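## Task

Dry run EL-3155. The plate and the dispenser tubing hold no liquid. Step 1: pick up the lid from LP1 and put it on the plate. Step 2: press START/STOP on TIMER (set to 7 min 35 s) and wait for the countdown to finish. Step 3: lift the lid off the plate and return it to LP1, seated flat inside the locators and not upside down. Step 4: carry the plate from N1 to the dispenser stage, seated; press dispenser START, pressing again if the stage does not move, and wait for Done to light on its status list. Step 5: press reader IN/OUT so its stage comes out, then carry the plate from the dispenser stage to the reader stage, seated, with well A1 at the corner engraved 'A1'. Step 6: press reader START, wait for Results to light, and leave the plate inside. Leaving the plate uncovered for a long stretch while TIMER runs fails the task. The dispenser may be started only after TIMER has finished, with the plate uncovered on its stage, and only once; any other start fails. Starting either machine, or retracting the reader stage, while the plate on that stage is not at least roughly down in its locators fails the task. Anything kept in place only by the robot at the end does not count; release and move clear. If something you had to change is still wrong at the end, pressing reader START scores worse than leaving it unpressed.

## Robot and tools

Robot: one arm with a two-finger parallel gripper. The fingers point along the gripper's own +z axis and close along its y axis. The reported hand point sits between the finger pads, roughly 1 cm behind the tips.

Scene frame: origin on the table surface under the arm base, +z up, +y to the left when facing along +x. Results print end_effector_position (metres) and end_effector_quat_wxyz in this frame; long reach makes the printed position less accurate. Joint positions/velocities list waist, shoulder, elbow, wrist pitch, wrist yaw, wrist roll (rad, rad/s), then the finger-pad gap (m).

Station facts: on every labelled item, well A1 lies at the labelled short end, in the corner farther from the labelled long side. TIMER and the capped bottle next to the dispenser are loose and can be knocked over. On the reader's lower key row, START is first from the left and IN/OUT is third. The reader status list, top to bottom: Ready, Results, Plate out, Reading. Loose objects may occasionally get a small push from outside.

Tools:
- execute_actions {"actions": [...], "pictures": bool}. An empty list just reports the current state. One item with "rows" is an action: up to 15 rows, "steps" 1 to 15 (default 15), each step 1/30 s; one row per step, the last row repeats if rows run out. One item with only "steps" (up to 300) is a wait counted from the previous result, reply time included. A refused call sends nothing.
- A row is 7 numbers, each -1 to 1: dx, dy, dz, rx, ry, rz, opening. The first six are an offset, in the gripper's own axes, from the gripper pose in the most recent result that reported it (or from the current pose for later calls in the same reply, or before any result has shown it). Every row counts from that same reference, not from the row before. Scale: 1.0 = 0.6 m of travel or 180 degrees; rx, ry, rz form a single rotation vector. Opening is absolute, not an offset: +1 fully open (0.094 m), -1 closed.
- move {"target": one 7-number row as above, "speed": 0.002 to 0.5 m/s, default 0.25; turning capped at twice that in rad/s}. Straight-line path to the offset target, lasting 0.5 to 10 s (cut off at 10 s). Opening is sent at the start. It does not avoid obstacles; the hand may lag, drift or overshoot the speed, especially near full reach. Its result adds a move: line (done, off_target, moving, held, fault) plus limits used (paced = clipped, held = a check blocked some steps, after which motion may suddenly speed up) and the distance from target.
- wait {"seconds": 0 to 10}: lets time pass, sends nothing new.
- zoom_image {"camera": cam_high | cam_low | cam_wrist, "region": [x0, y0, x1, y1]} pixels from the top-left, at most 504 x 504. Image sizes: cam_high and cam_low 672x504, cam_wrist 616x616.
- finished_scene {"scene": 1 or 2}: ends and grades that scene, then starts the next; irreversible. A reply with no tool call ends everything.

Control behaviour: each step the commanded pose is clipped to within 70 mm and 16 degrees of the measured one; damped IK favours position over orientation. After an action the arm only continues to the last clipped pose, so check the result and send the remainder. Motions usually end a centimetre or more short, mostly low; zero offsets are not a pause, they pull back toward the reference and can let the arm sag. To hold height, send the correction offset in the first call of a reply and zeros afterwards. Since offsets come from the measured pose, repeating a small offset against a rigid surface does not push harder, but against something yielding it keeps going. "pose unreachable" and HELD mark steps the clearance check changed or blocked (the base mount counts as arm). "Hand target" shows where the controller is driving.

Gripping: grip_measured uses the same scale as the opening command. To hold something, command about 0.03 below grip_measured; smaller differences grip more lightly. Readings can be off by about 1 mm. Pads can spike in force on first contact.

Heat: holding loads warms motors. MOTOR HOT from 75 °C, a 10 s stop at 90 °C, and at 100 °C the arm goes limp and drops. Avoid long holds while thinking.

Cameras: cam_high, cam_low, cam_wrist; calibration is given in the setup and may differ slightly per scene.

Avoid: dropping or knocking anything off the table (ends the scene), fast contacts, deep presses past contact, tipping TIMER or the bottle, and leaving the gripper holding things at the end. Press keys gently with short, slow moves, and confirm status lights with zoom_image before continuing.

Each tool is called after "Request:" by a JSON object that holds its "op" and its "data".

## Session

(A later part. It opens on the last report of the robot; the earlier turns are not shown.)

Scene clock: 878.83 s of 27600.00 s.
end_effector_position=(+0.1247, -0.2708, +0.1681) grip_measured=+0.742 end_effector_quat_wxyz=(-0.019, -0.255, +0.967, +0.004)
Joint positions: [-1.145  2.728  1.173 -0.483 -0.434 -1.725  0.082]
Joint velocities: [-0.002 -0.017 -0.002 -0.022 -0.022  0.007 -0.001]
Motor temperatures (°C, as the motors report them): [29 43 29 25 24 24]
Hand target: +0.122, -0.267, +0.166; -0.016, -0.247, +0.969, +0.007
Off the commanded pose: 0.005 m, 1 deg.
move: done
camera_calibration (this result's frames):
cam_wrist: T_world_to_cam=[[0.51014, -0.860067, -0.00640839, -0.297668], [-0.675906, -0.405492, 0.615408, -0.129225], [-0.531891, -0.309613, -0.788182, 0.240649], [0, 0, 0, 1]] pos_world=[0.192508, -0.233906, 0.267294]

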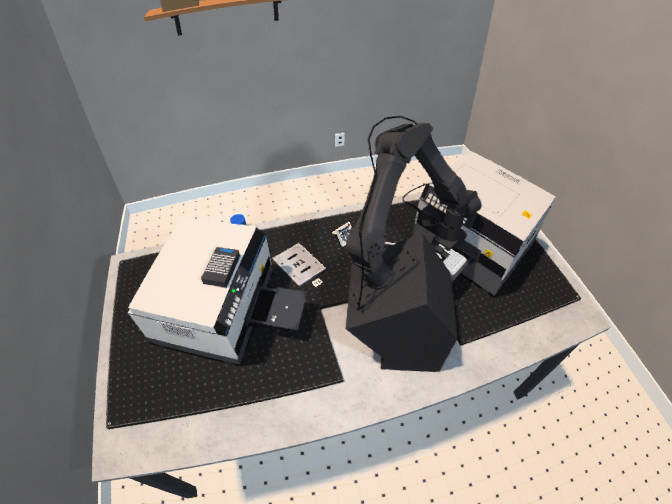

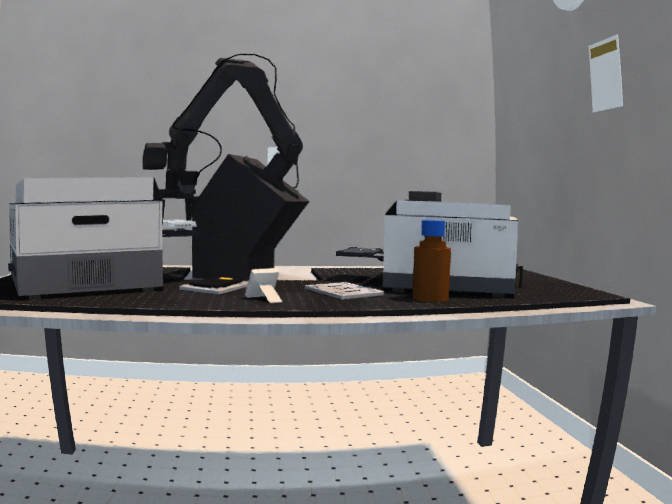

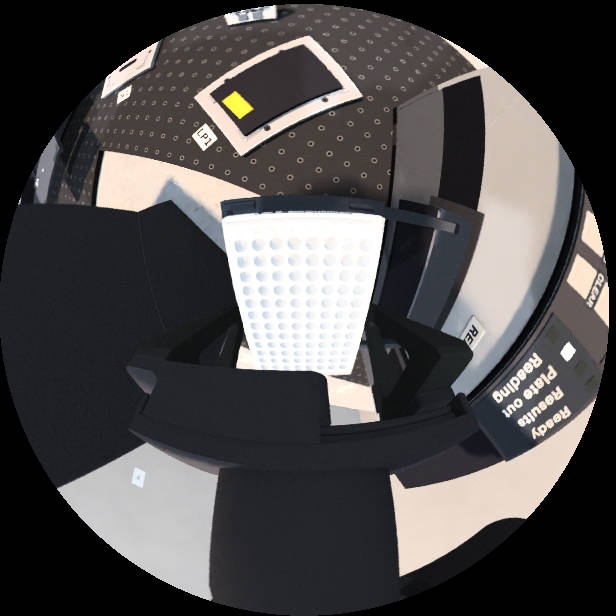

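Request:
{"op": "move", "data": {"target": [0,0.004,0.014,-0.002,0,0.007,0.69], "speed": 0.02}}

Request:
{"op": "zoom_image", "data": {"camera": "cam_wrist", "region": [150,130,450,350]}}

Scene clock: 882.03 s of 27600.00 s.
end_effector_position=(+0.1244, -0.2700, +0.1607) grip_measured=+0.742 end_effector_quat_wxyz=(-0.023, -0.250, +0.968, +0.006)
Joint positions: [-1.13   2.746  1.173 -0.465 -0.434 -1.703  0.082]
Joint velocities: [ 0.002  0.002  0.017 -0.022 -0.037 -0.066  0.   ]
Motor temperatures (°C, as the motors report them): [29 43 29 25 24 24]
Hand target: +0.123, -0.269, +0.160; -0.020, -0.244, +0.970, +0.007
Off the commanded pose: 0.002 m, 1 deg.
move: done
camera_calibration (this result's frames):
cam_wrist: T_world_to_cam=[[0.502012, -0.86477, -0.0124802, -0.296158], [-0.674511, -0.400514, 0.62018, -0.124204], [-0.541311, -0.30292, -0.784361, 0.23732], [0, 0, 0, 1]] pos_world=[0.193363, -0.233965, 0.259477]

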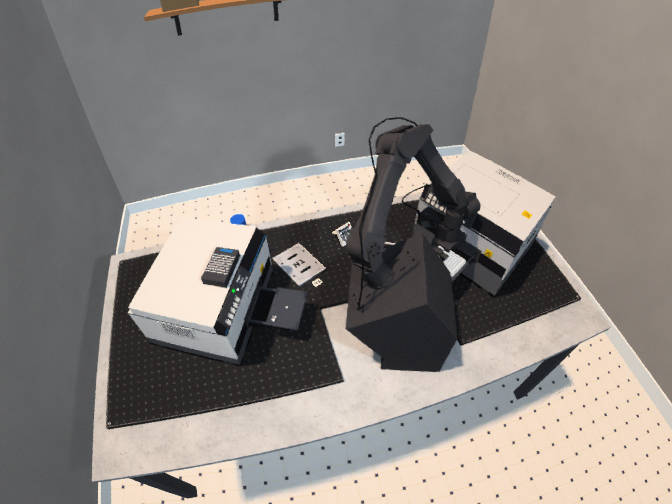

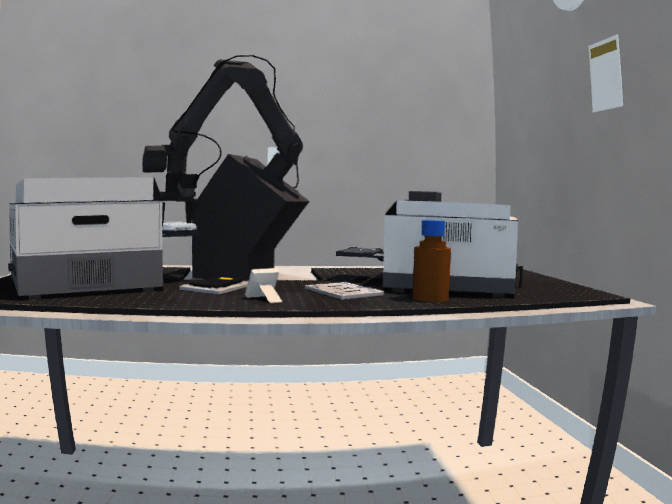

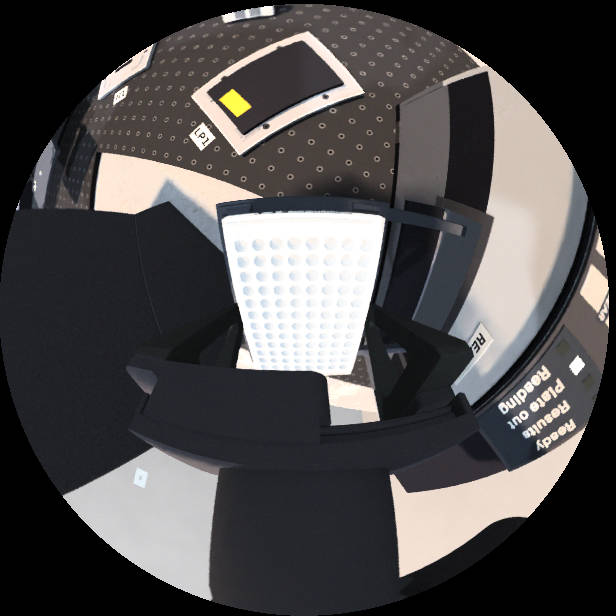

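Region (150, 130, 450, 350) of cam_wrist's 616x616 image, scaled by 1.680, with more detail than that image has; it fills the top 370 rows of this view, and the rest is white.

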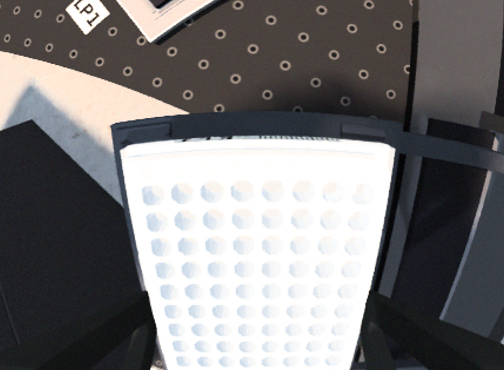

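Request:
{"op": "move", "data": {"target": [0,0.004,0.01,-0.002,0,0.003,0.69], "speed": 0.015}}

Request:
{"op": "zoom_image", "data": {"camera": "cam_wrist", "region": [150,130,450,350]}}

Scene clock: 885.47 s of 27600.00 s.
end_effector_position=(+0.1246, -0.2696, +0.1567) grip_measured=+0.742 end_effector_quat_wxyz=(-0.026, -0.251, +0.968, +0.007)
Joint positions: [-1.12   2.755  1.173 -0.454 -0.433 -1.695  0.082]
Joint velocities: [ 0.002  0.012  0.012 -0.022 -0.125  0.037 -0.001]
Motor temperatures (°C, as the motors report them): [29 43 29 25 24 24]
Hand target: +0.123, -0.268, +0.155; -0.024, -0.246, +0.969, +0.009
Off the commanded pose: 0.003 m, 1 deg.
move: done
camera_calibration (this result's frames):
cam_wrist: T_world_to_cam=[[0.502501, -0.864437, -0.015535, -0.29541], [-0.670914, -0.401212, 0.623621, -0.12264], [-0.545314, -0.302948, -0.781572, 0.234424], [0, 0, 0, 1]] pos_world=[0.193998, -0.23355, 0.255111]

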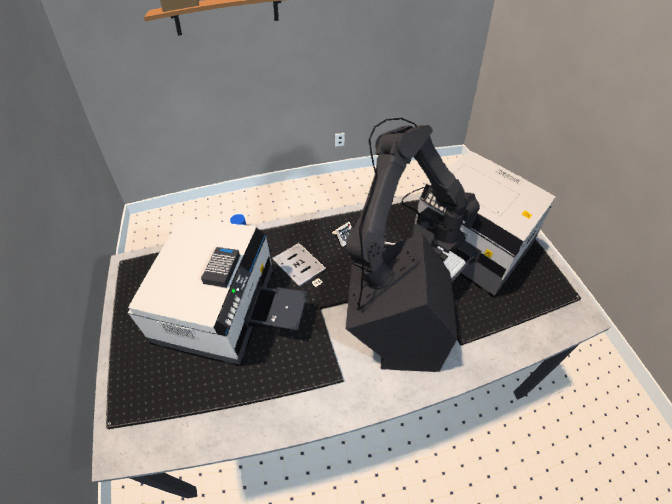

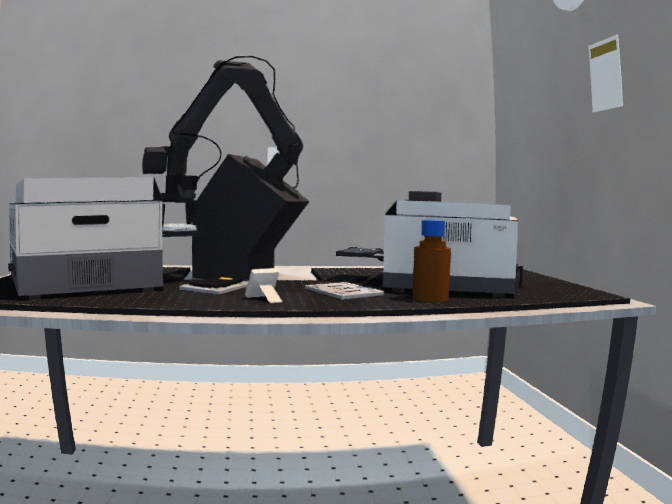

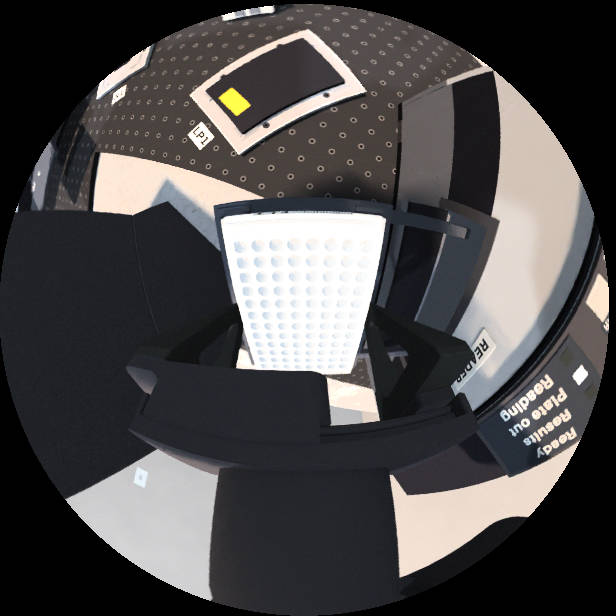

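Region (150, 130, 450, 350) of cam_wrist's 616x616 image, scaled by 1.680, with more detail than that image has; it fills the top 370 rows of this view, and the rest is white.

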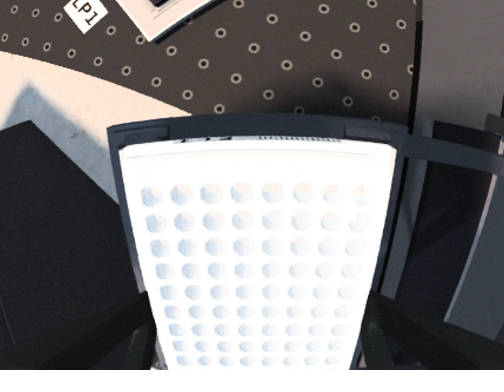

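Looks seated. Release, lift.

Request:
{"op": "execute_actions", "data": {"actions": [{"rows":[[0,0,0,0,0,0,0.76],[0,0,0,0,0,0,0.8],[0,0,0,0,0,0,0.85],[0,0,0,0,0,0,0.92]]}], "pictures": false}}

Request:
{"op": "move", "data": {"target": [0,-0.008,-0.12,0,0,0,0.92], "speed": 0.06}}

Request:
{"op": "zoom_image", "data": {"camera": "cam_wrist", "region": [200,170,420,350]}}

Request:
{"op": "zoom_image", "data": {"camera": "cam_low", "region": [140,205,220,255]}}

Scene clock: 889.90 s of 27600.00 s.
end_effector_position=(+0.1250, -0.2692, +0.1563) grip_measured=+0.917 end_effector_quat_wxyz=(-0.027, -0.252, +0.967, +0.008)
Joint positions: [-1.116  2.755  1.173 -0.454 -0.433 -1.695  0.09 ]
Joint velocities: [-0.012 -0.002  0.012 -0.081 -0.022  0.007 -0.001]
Motor temperatures (°C, as the motors report them): [29 43 29 25 24 24]
Hand target: +0.125, -0.270, +0.157; -0.026, -0.251, +0.968, +0.007
Off the commanded pose: 0.001 m, 0 deg.
Steps of this call (steps 1 to 118: nothing new was sent; steps 119 to 133: all 15 steps of this action). Readings (end_effector_position):
119: (+0.1246, -0.2696, +0.1567)
120: (+0.1246, -0.2696, +0.1567)
122: (+0.1245, -0.2696, +0.1567)
126: (+0.1249, -0.2693, +0.1564)
133: the state above

Scene clock: 891.83 s of 27600.00 s.
end_effector_position=(+0.1268, -0.2617, +0.2134) grip_measured=+0.917 end_effector_quat_wxyz=(-0.030, -0.249, +0.968, +0.026)
Joint positions: [-1.187  2.625  1.221 -0.701 -0.395 -1.774  0.09 ]
Joint velocities: [-0.007  0.002  0.002 -0.125 -0.051 -0.007 -0.   ]
Motor temperatures (°C, as the motors report them): [29 44 29 25 24 24]
Hand target: +0.132, -0.273, +0.227; -0.026, -0.252, +0.967, +0.007
Off the commanded pose: 0.019 m, 2 deg.
move: off_target
camera_calibration (this result's frames):
cam_wrist: T_world_to_cam=[[0.497823, -0.865563, -0.0545218, -0.28024], [-0.661234, -0.41948, 0.621938, -0.158972], [-0.561197, -0.273563, -0.781166, 0.291904], [0, 0, 0, 1]] pos_world=[0.198208, -0.229397, 0.311617]

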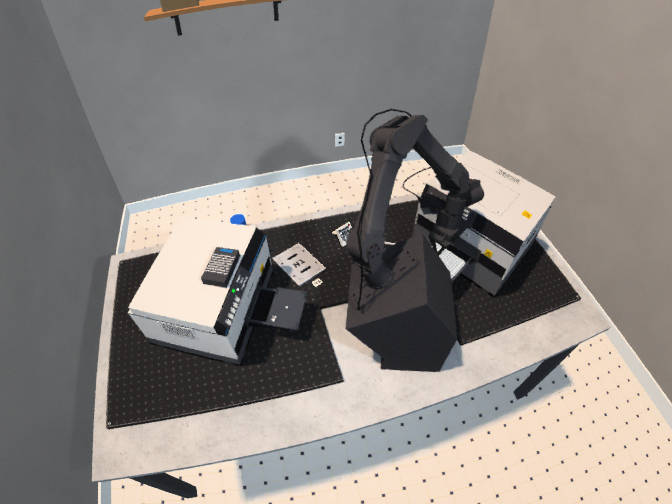

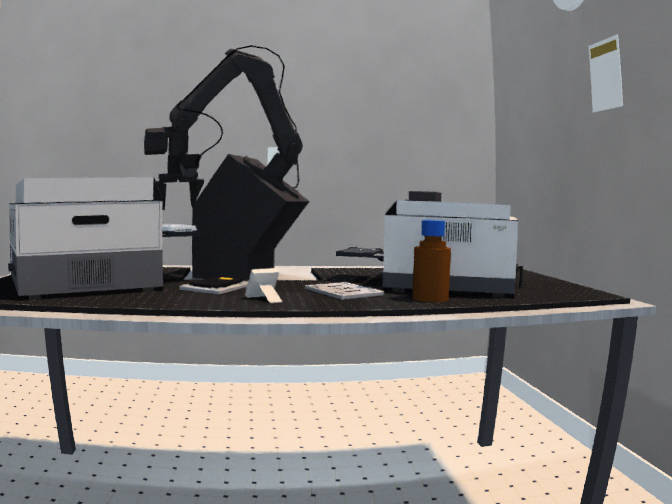

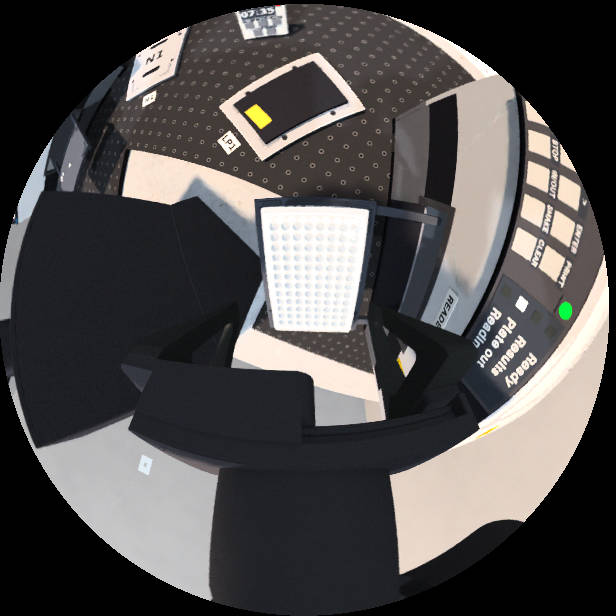

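Region (200, 170, 420, 350) of cam_wrist's 616x616 image, scaled by 2.291, with more detail than that image has; it fills the top 412 rows of this view, and the rest is white.

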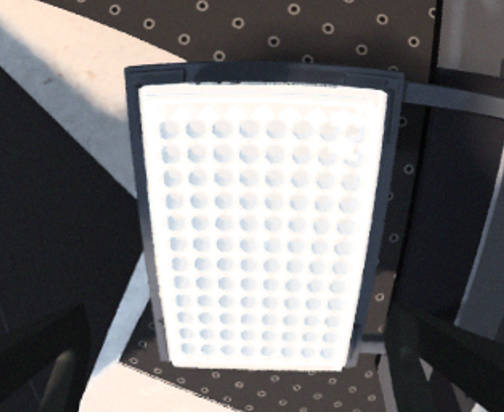

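Region (140, 205, 220, 255) of cam_low's 672x504 image, scaled by 6.300, with more detail than that image has; it fills the top 315 rows of this view, and the rest is white.

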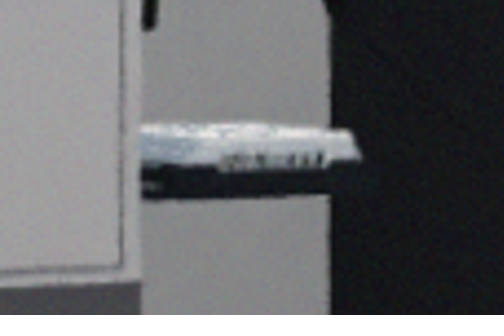

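Request:
{"op": "move", "data": {"target": [-0.24,-0.025,-0.165,0,-0.02,0.5,-1], "speed": 0.3}}

Request:
{"op": "move", "data": {"target": [-0.07,0,0.02,0,-0.28,0,-1], "speed": 0.2}}

Scene clock: 898.57 s of 27600.00 s.
end_effector_position=(+0.2543, -0.2047, +0.2886) grip_measured=-0.991 end_effector_quat_wxyz=(-0.037, +0.513, +0.857, +0.008)
Joint positions: [-0.946  2.373  1.428 -1.062 -0.53   0.042  0.   ]
Joint velocities: [-0.007  0.002  0.022 -0.022  0.022 -0.007  0.   ]
Motor temperatures (°C, as the motors report them): [29 45 30 25 24 24]
Hand target: +0.266, -0.210, +0.303; -0.014, +0.510, +0.860, +0.002
Off the commanded pose: 0.021 m, 3 deg.
move: off_target
camera_calibration (this result's frames):
cam_wrist: T_world_to_cam=[[-0.870562, -0.490843, 0.0345723, 0.108725], [-0.356273, 0.677231, 0.643761, 0.0431597], [-0.339399, 0.548117, -0.764445, 0.54481], [0, 0, 0, 1]] pos_world=[0.294937, -0.274482, 0.384934]

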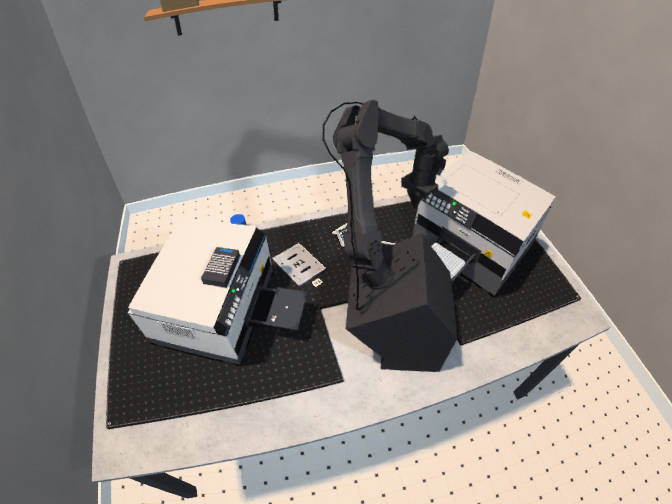

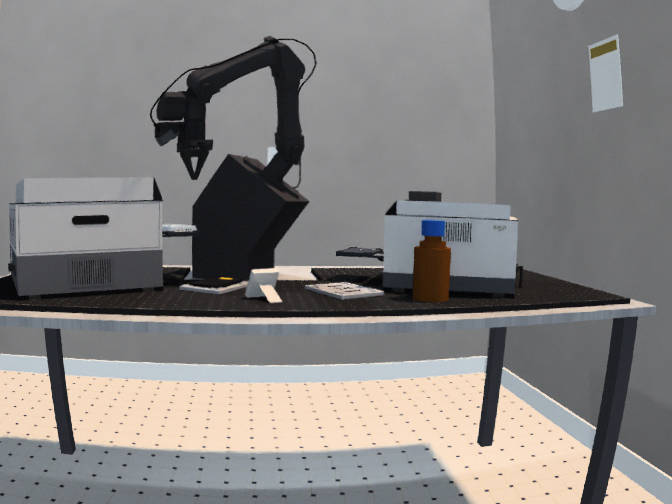

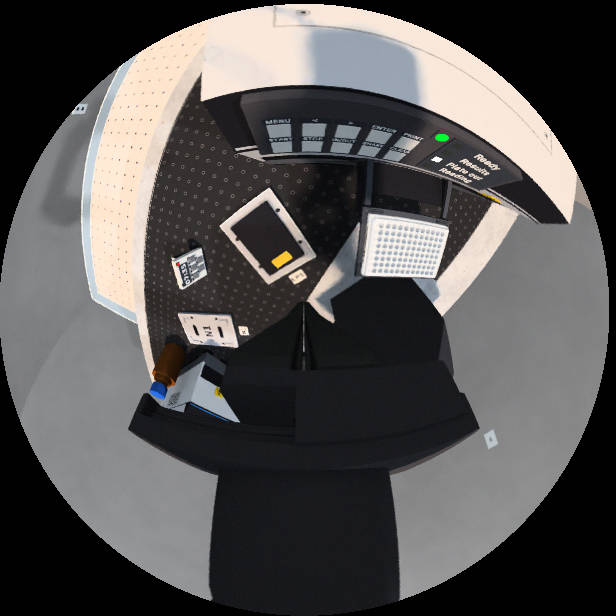

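Scene clock: 901.50 s of 27600.00 s.
end_effector_position=(+0.2778, -0.2383, +0.2735) grip_measured=-0.991 end_effector_quat_wxyz=(+0.327, +0.459, +0.800, -0.204)
Joint positions: [-0.783  2.033  0.593  0.402 -0.24   0.573  0.   ]
Joint velocities: [-0.002 -0.027 -0.002 -0.022  0.095 -0.007  0.   ]
Motor temperatures (°C, as the motors report them): [29 44 30 26 24 24]
Hand target: +0.272, -0.241, +0.273; +0.329, +0.466, +0.793, -0.214
Off the commanded pose: 0.005 m, 2 deg.
move: done
camera_calibration (this result's frames):
cam_wrist: T_world_to_cam=[[-0.865343, -0.49877, 0.0490889, 0.105886], [-0.499615, 0.850761, -0.163066, 0.385836], [0.0395696, -0.165634, -0.985393, 0.344745], [0, 0, 0, 1]] pos_world=[0.270756, -0.21834, 0.397428]

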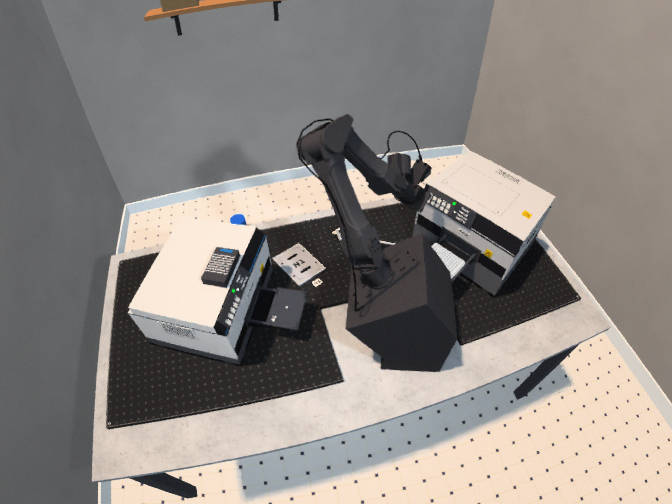

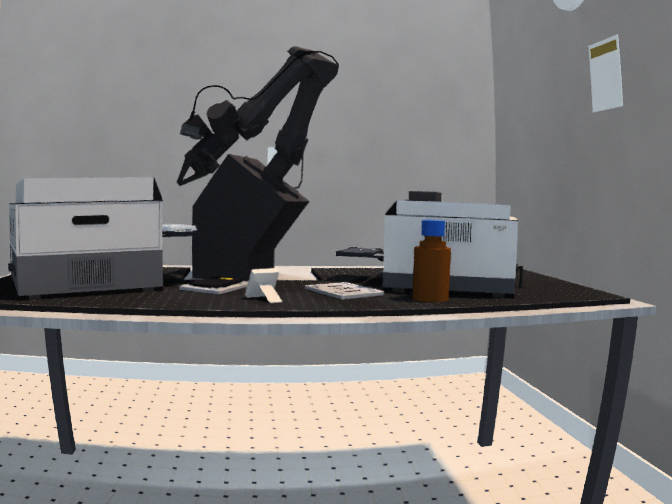

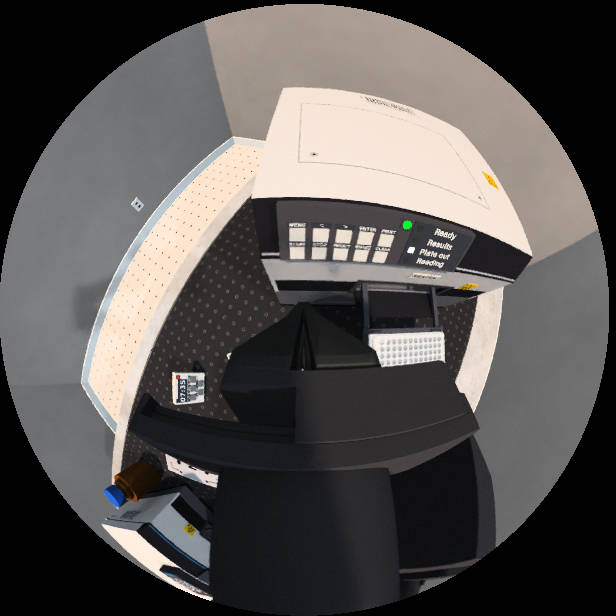

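Request:
{"op": "move", "data": {"target": [-0.035,0.009,0.07,0,0,0,-1], "speed": 0.05}}

Request:
{"op": "zoom_image", "data": {"camera": "cam_wrist", "region": [240,230,440,350]}}

Scene clock: 907.57 s of 27600.00 s.
end_effector_position=(+0.2933, -0.2669, +0.2510) grip_measured=-0.991 end_effector_quat_wxyz=(+0.311, +0.463, +0.805, -0.202)
Joint positions: [-0.768  2.207  0.738  0.401 -0.241  0.574  0.   ]
Joint velocities: [-0.007 -0.002  0.007 -0.007  0.022  0.066  0.   ]
Motor temperatures (°C, as the motors report them): [29 42 29 26 25 24]
Hand target: +0.304, -0.274, +0.260; +0.327, +0.459, +0.800, -0.204
Off the commanded pose: 0.016 m, 2 deg.
move: off_target
camera_calibration (this result's frames):
cam_wrist: T_world_to_cam=[[-0.867262, -0.49428, 0.0595319, 0.105336], [-0.497673, 0.857521, -0.130301, 0.40723], [0.0133552, -0.142632, -0.989686, 0.332083], [0, 0, 0, 1]] pos_world=[0.289586, -0.249777, 0.375449]

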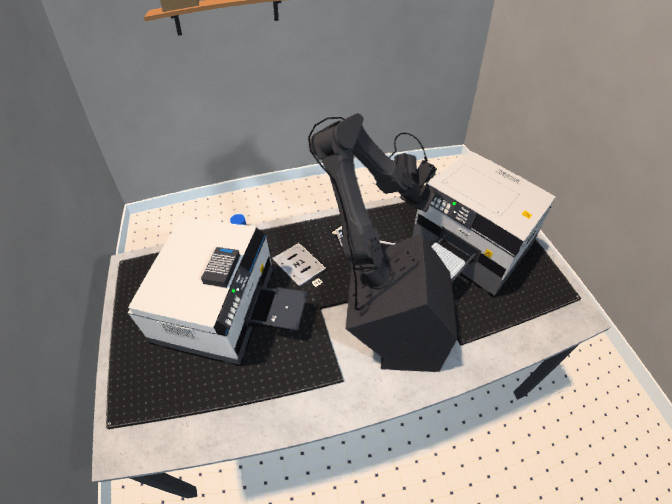

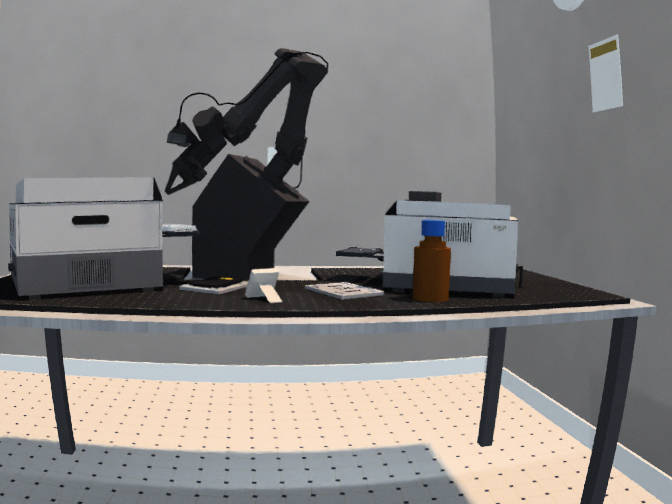

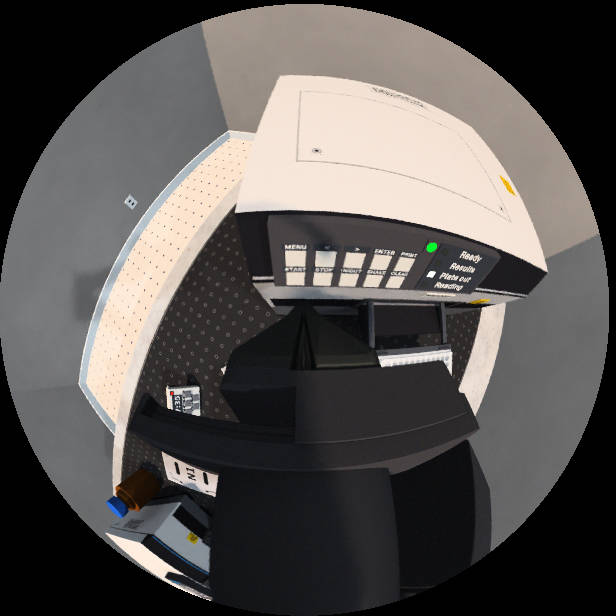

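Region (240, 230, 440, 350) of cam_wrist's 616x616 image, scaled by 2.520, with more detail than that image has; it fills the top 302 rows of this view, and the rest is white.

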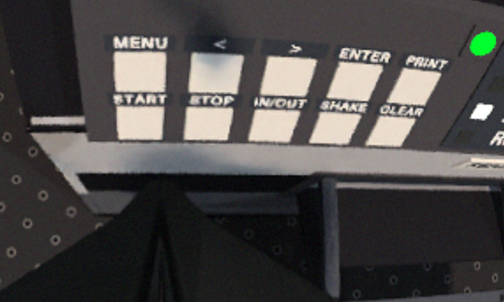

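Request:
{"op": "execute_actions", "data": {"actions": [{"rows":[[-0.03,0.016,0.0,-0.006,-0.015,0,-1],[-0.035,0.02,0.0,-0.008,-0.02,0,-1],[-0.04,0.022,0.004,-0.01,-0.024,0,-1]]}]}}

Request:
{"op": "zoom_image", "data": {"camera": "cam_wrist", "region": [240,230,440,350]}}

Scene clock: 911.20 s of 27600.00 s.
end_effector_position=(+0.3027, -0.2666, +0.2540) grip_measured=-0.991 end_effector_quat_wxyz=(+0.327, +0.455, +0.804, -0.199)
Joint positions: [-0.758  2.207  0.738  0.44  -0.241  0.588  0.   ]
Joint velocities: [-0.007  0.002 -0.007 -0.007  0.007 -0.007 -0.001]
Motor temperatures (°C, as the motors report them): [29 42 30 26 25 24]
Hand target: +0.314, -0.276, +0.266; +0.348, +0.450, +0.796, -0.207
Off the commanded pose: 0.019 m, 3 deg.
Steps of this call (steps 1 to 94: nothing new was sent; steps 95 to 109: all 15 steps of this action). Readings (end_effector_position):
95: (+0.2934, -0.2668, +0.2509)
96: (+0.2940, -0.2666, +0.2509)
98: (+0.2968, -0.2662, +0.2514)
102: (+0.3011, -0.2661, +0.2528)
109: the state above
camera_calibration (this result's frames):
cam_wrist: T_world_to_cam=[[-0.85845, -0.510892, 0.0453015, 0.109996], [-0.511197, 0.845075, -0.156606, 0.419507], [0.0417257, -0.157597, -0.986622, 0.321655], [0, 0, 0, 1]] pos_world=[0.295456, -0.247627, 0.378066]

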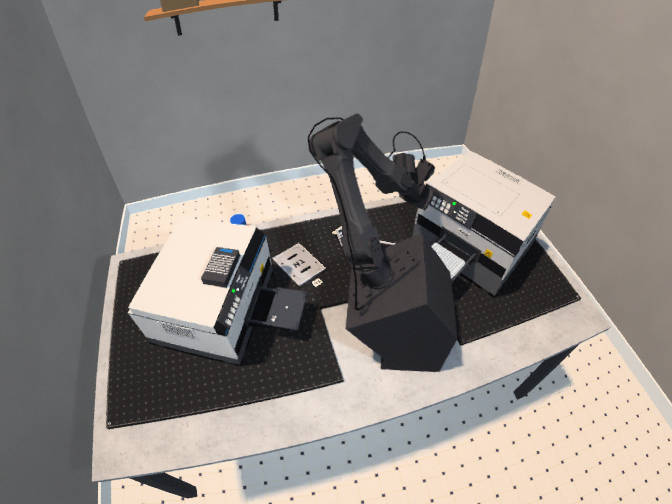

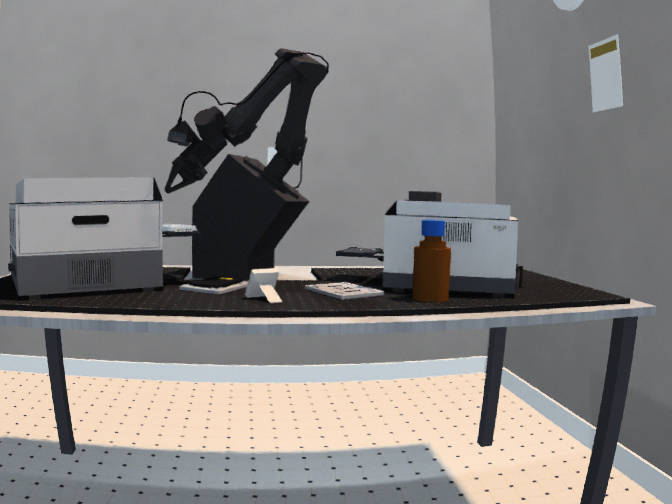

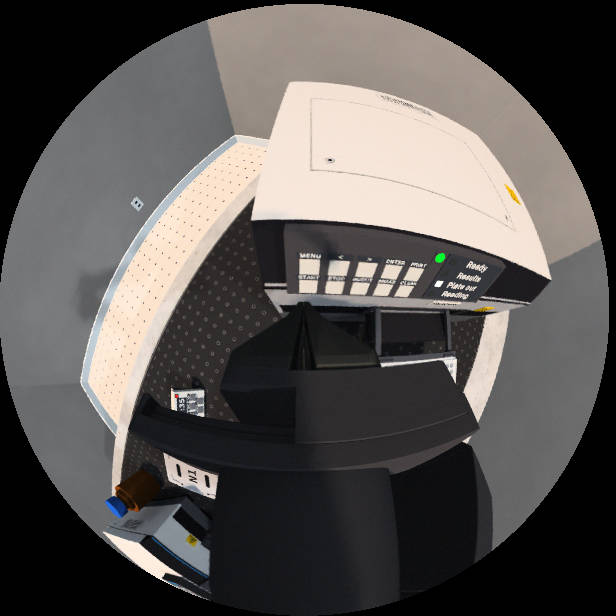

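Region (240, 230, 440, 350) of cam_wrist's 616x616 image, scaled by 2.520, with more detail than that image has; it fills the top 302 rows of this view, and the rest is white.

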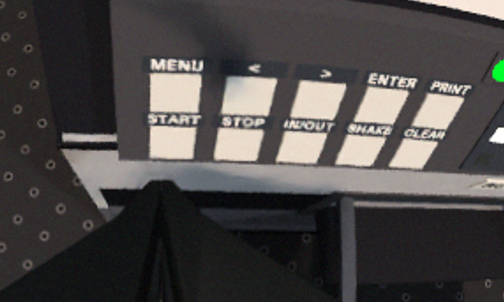

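Request:
{"op": "execute_actions", "data": {"actions": [{"rows":[[-0.028,0.004,0.004,0,-0.01,0,-1],[-0.028,0.004,0.008,0,-0.01,0,-1],[-0.029,0.003,0.012,0,-0.01,0,-1],[-0.03,0.003,0.016,0,-0.01,0,-1],[-0.03,0.003,0.02,0,-0.01,0,-1]]}]}}

Request:
{"op": "zoom_image", "data": {"camera": "cam_wrist", "region": [240,230,440,350]}}

Scene clock: 914.03 s of 27600.00 s.
end_effector_position=(+0.3055, -0.2748, +0.2483) grip_measured=-0.991 end_effector_quat_wxyz=(+0.324, +0.458, +0.804, -0.199)
Joint positions: [-0.758  2.251  0.775  0.438 -0.241  0.589  0.   ]
Joint velocities: [-0.007 -0.002 -0.002  0.095 -0.037 -0.139  0.001]
Motor temperatures (°C, as the motors report them): [29 42 30 27 25 24]
Hand target: +0.315, -0.283, +0.259; +0.340, +0.452, +0.799, -0.206
Off the commanded pose: 0.017 m, 2 deg.
Steps of this call (steps 1 to 70: nothing new was sent; steps 71 to 85: all 15 steps of this action). Readings (end_effector_position):
71: (+0.3030, -0.2666, +0.2542)
72: (+0.3031, -0.2669, +0.2540)
74: (+0.3044, -0.2692, +0.2530)
78: (+0.3064, -0.2745, +0.2495)
85: the state above
camera_calibration (this result's frames):
cam_wrist: T_world_to_cam=[[-0.860848, -0.506739, 0.0464421, 0.110004], [-0.507533, 0.84842, -0.150314, 0.425241], [0.0367677, -0.152969, -0.987547, 0.317638], [0, 0, 0, 1]] pos_world=[0.298842, -0.256451, 0.372493]

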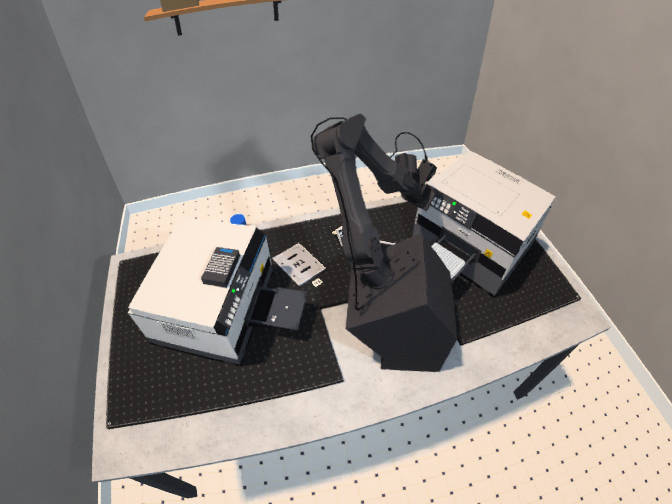

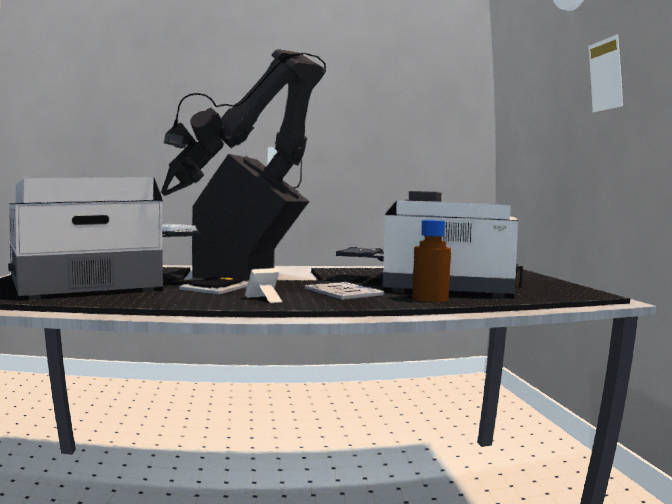

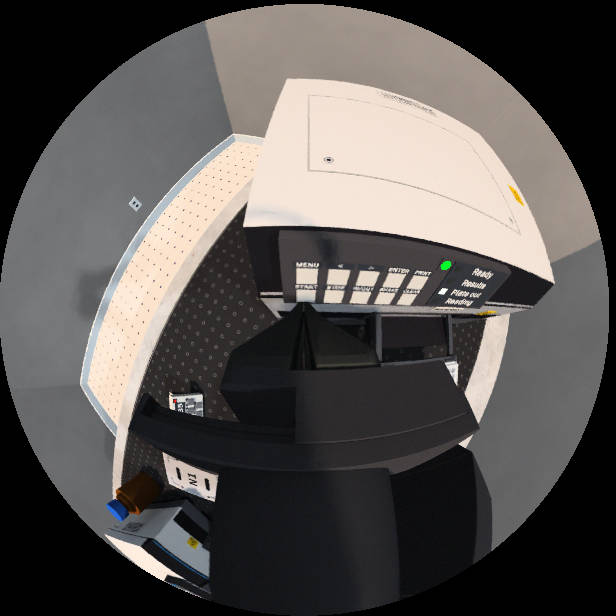

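Region (240, 230, 440, 350) of cam_wrist's 616x616 image, scaled by 2.520, with more detail than that image has; it fills the top 302 rows of this view, and the rest is white.

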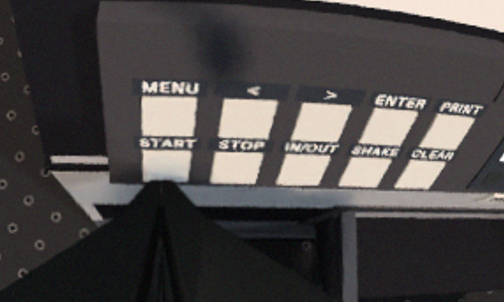

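Request:
{"op": "execute_actions", "data": {"actions": [{"rows":[[-0.03,0.006,0.004,0,-0.012,0,-1],[-0.032,0.006,0.007,0,-0.012,0,-1],[-0.034,0.006,0.01,0,-0.012,0,-1],[-0.035,0.006,0.013,0,-0.012,0,-1],[-0.036,0.007,0.016,0,-0.012,0,-1],[-0.037,0.007,0.019,0,-0.012,0,-1],[-0.038,0.007,0.022,0,-0.012,0,-1],[-0.04,0.007,0.025,0,-0.012,0,-1],[-0.042,0.008,0.028,0,-0.012,0,-1]]}]}}

Request:
{"op": "move", "data": {"target": [-0.03,0,-0.12,0,0,0,-1], "speed": 0.1}}

Scene clock: 918.53 s of 27600.00 s.
end_effector_position=(+0.3114, -0.2808, +0.2474) grip_measured=-0.992 end_effector_quat_wxyz=(+0.319, +0.460, +0.805, -0.198)
Joint positions: [-0.758  2.272  0.822  0.401 -0.243  0.589  0.   ]
Joint velocities: [-0.007  0.027  0.007 -0.095  0.007  0.022 -0.001]
Motor temperatures (°C, as the motors report them): [30 42 30 27 25 24]
Hand target: +0.324, -0.297, +0.255; +0.339, +0.454, +0.798, -0.208
Off the commanded pose: 0.023 m, 3 deg.
Steps of this call (steps 1 to 120: nothing new was sent; steps 121 to 135: all 15 steps of this action). Readings (end_effector_position):
121: (+0.3054, -0.2748, +0.2483)
122: (+0.3056, -0.2750, +0.2482)
124: (+0.3079, -0.2772, +0.2483)
128: (+0.3116, -0.2807, +0.2480)
135: the state above
camera_calibration (this result's frames):
cam_wrist: T_world_to_cam=[[-0.863183, -0.50265, 0.0475148, 0.113681], [-0.504006, 0.852274, -0.140025, 0.430581], [0.0298881, -0.144815, -0.989007, 0.320436], [0, 0, 0, 1]] pos_world=[0.305565, -0.263427, 0.371805]

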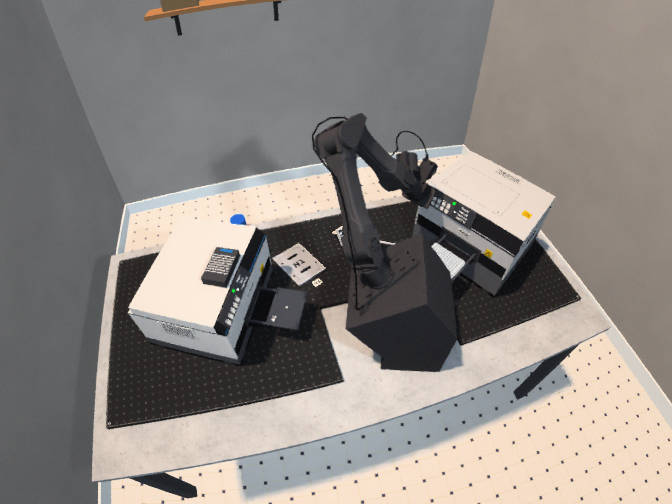

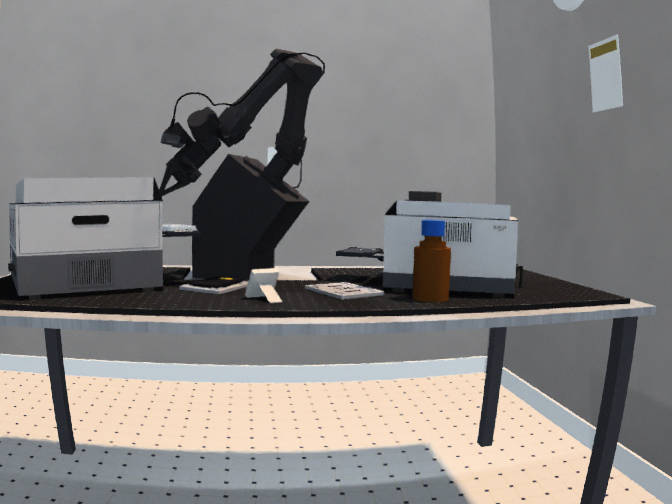

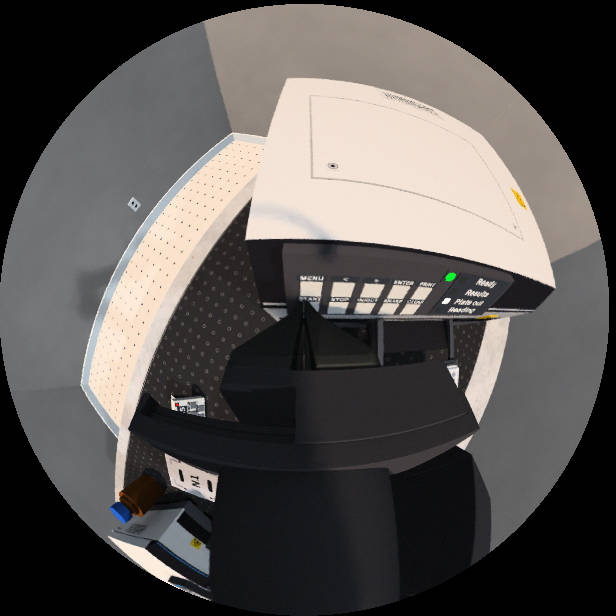

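Scene clock: 920.10 s of 27600.00 s.
end_effector_position=(+0.2997, -0.2464, +0.3039) grip_measured=-0.992 end_effector_quat_wxyz=(+0.314, +0.458, +0.809, -0.192)
Joint positions: [-0.829  1.994  0.753  0.165 -0.293  0.516  0.   ]
Joint velocities: [ 0.002  0.007 -0.017 -0.066  0.022 -0.066  0.   ]
Motor temperatures (°C, as the motors report them): [30 42 30 27 25 24]
Hand target: +0.294, -0.248, +0.311; +0.319, +0.461, +0.805, -0.196
Off the commanded pose: 0.010 m, 1 deg.
move: done
camera_calibration (this result's frames):
cam_wrist: T_world_to_cam=[[-0.858166, -0.511325, 0.0458092, 0.115099], [-0.512761, 0.849366, -0.125118, 0.400683], [0.0250672, -0.130861, -0.991084, 0.387155], [0, 0, 0, 1]] pos_world=[0.294523, -0.23081, 0.428563]

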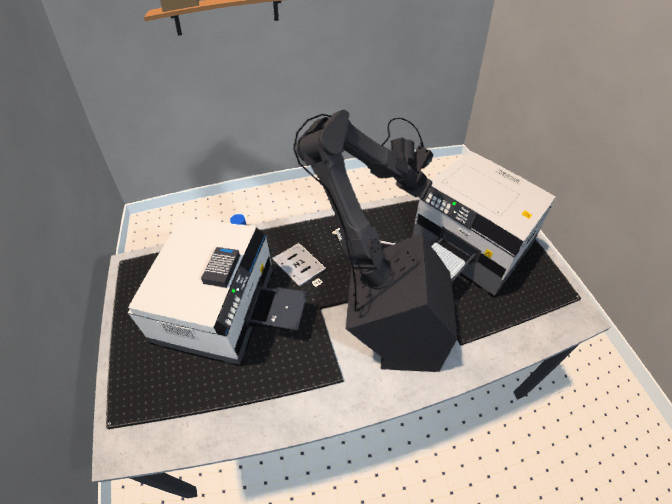

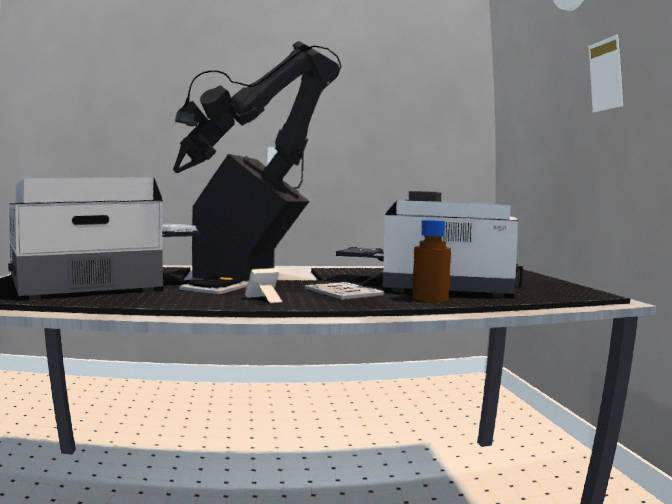

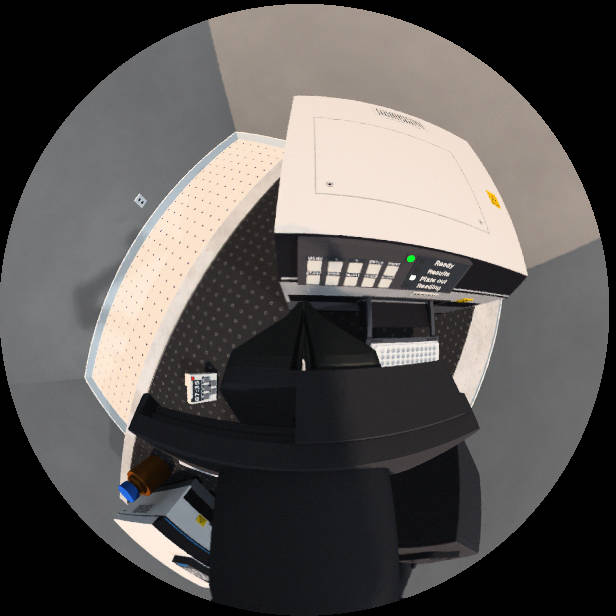

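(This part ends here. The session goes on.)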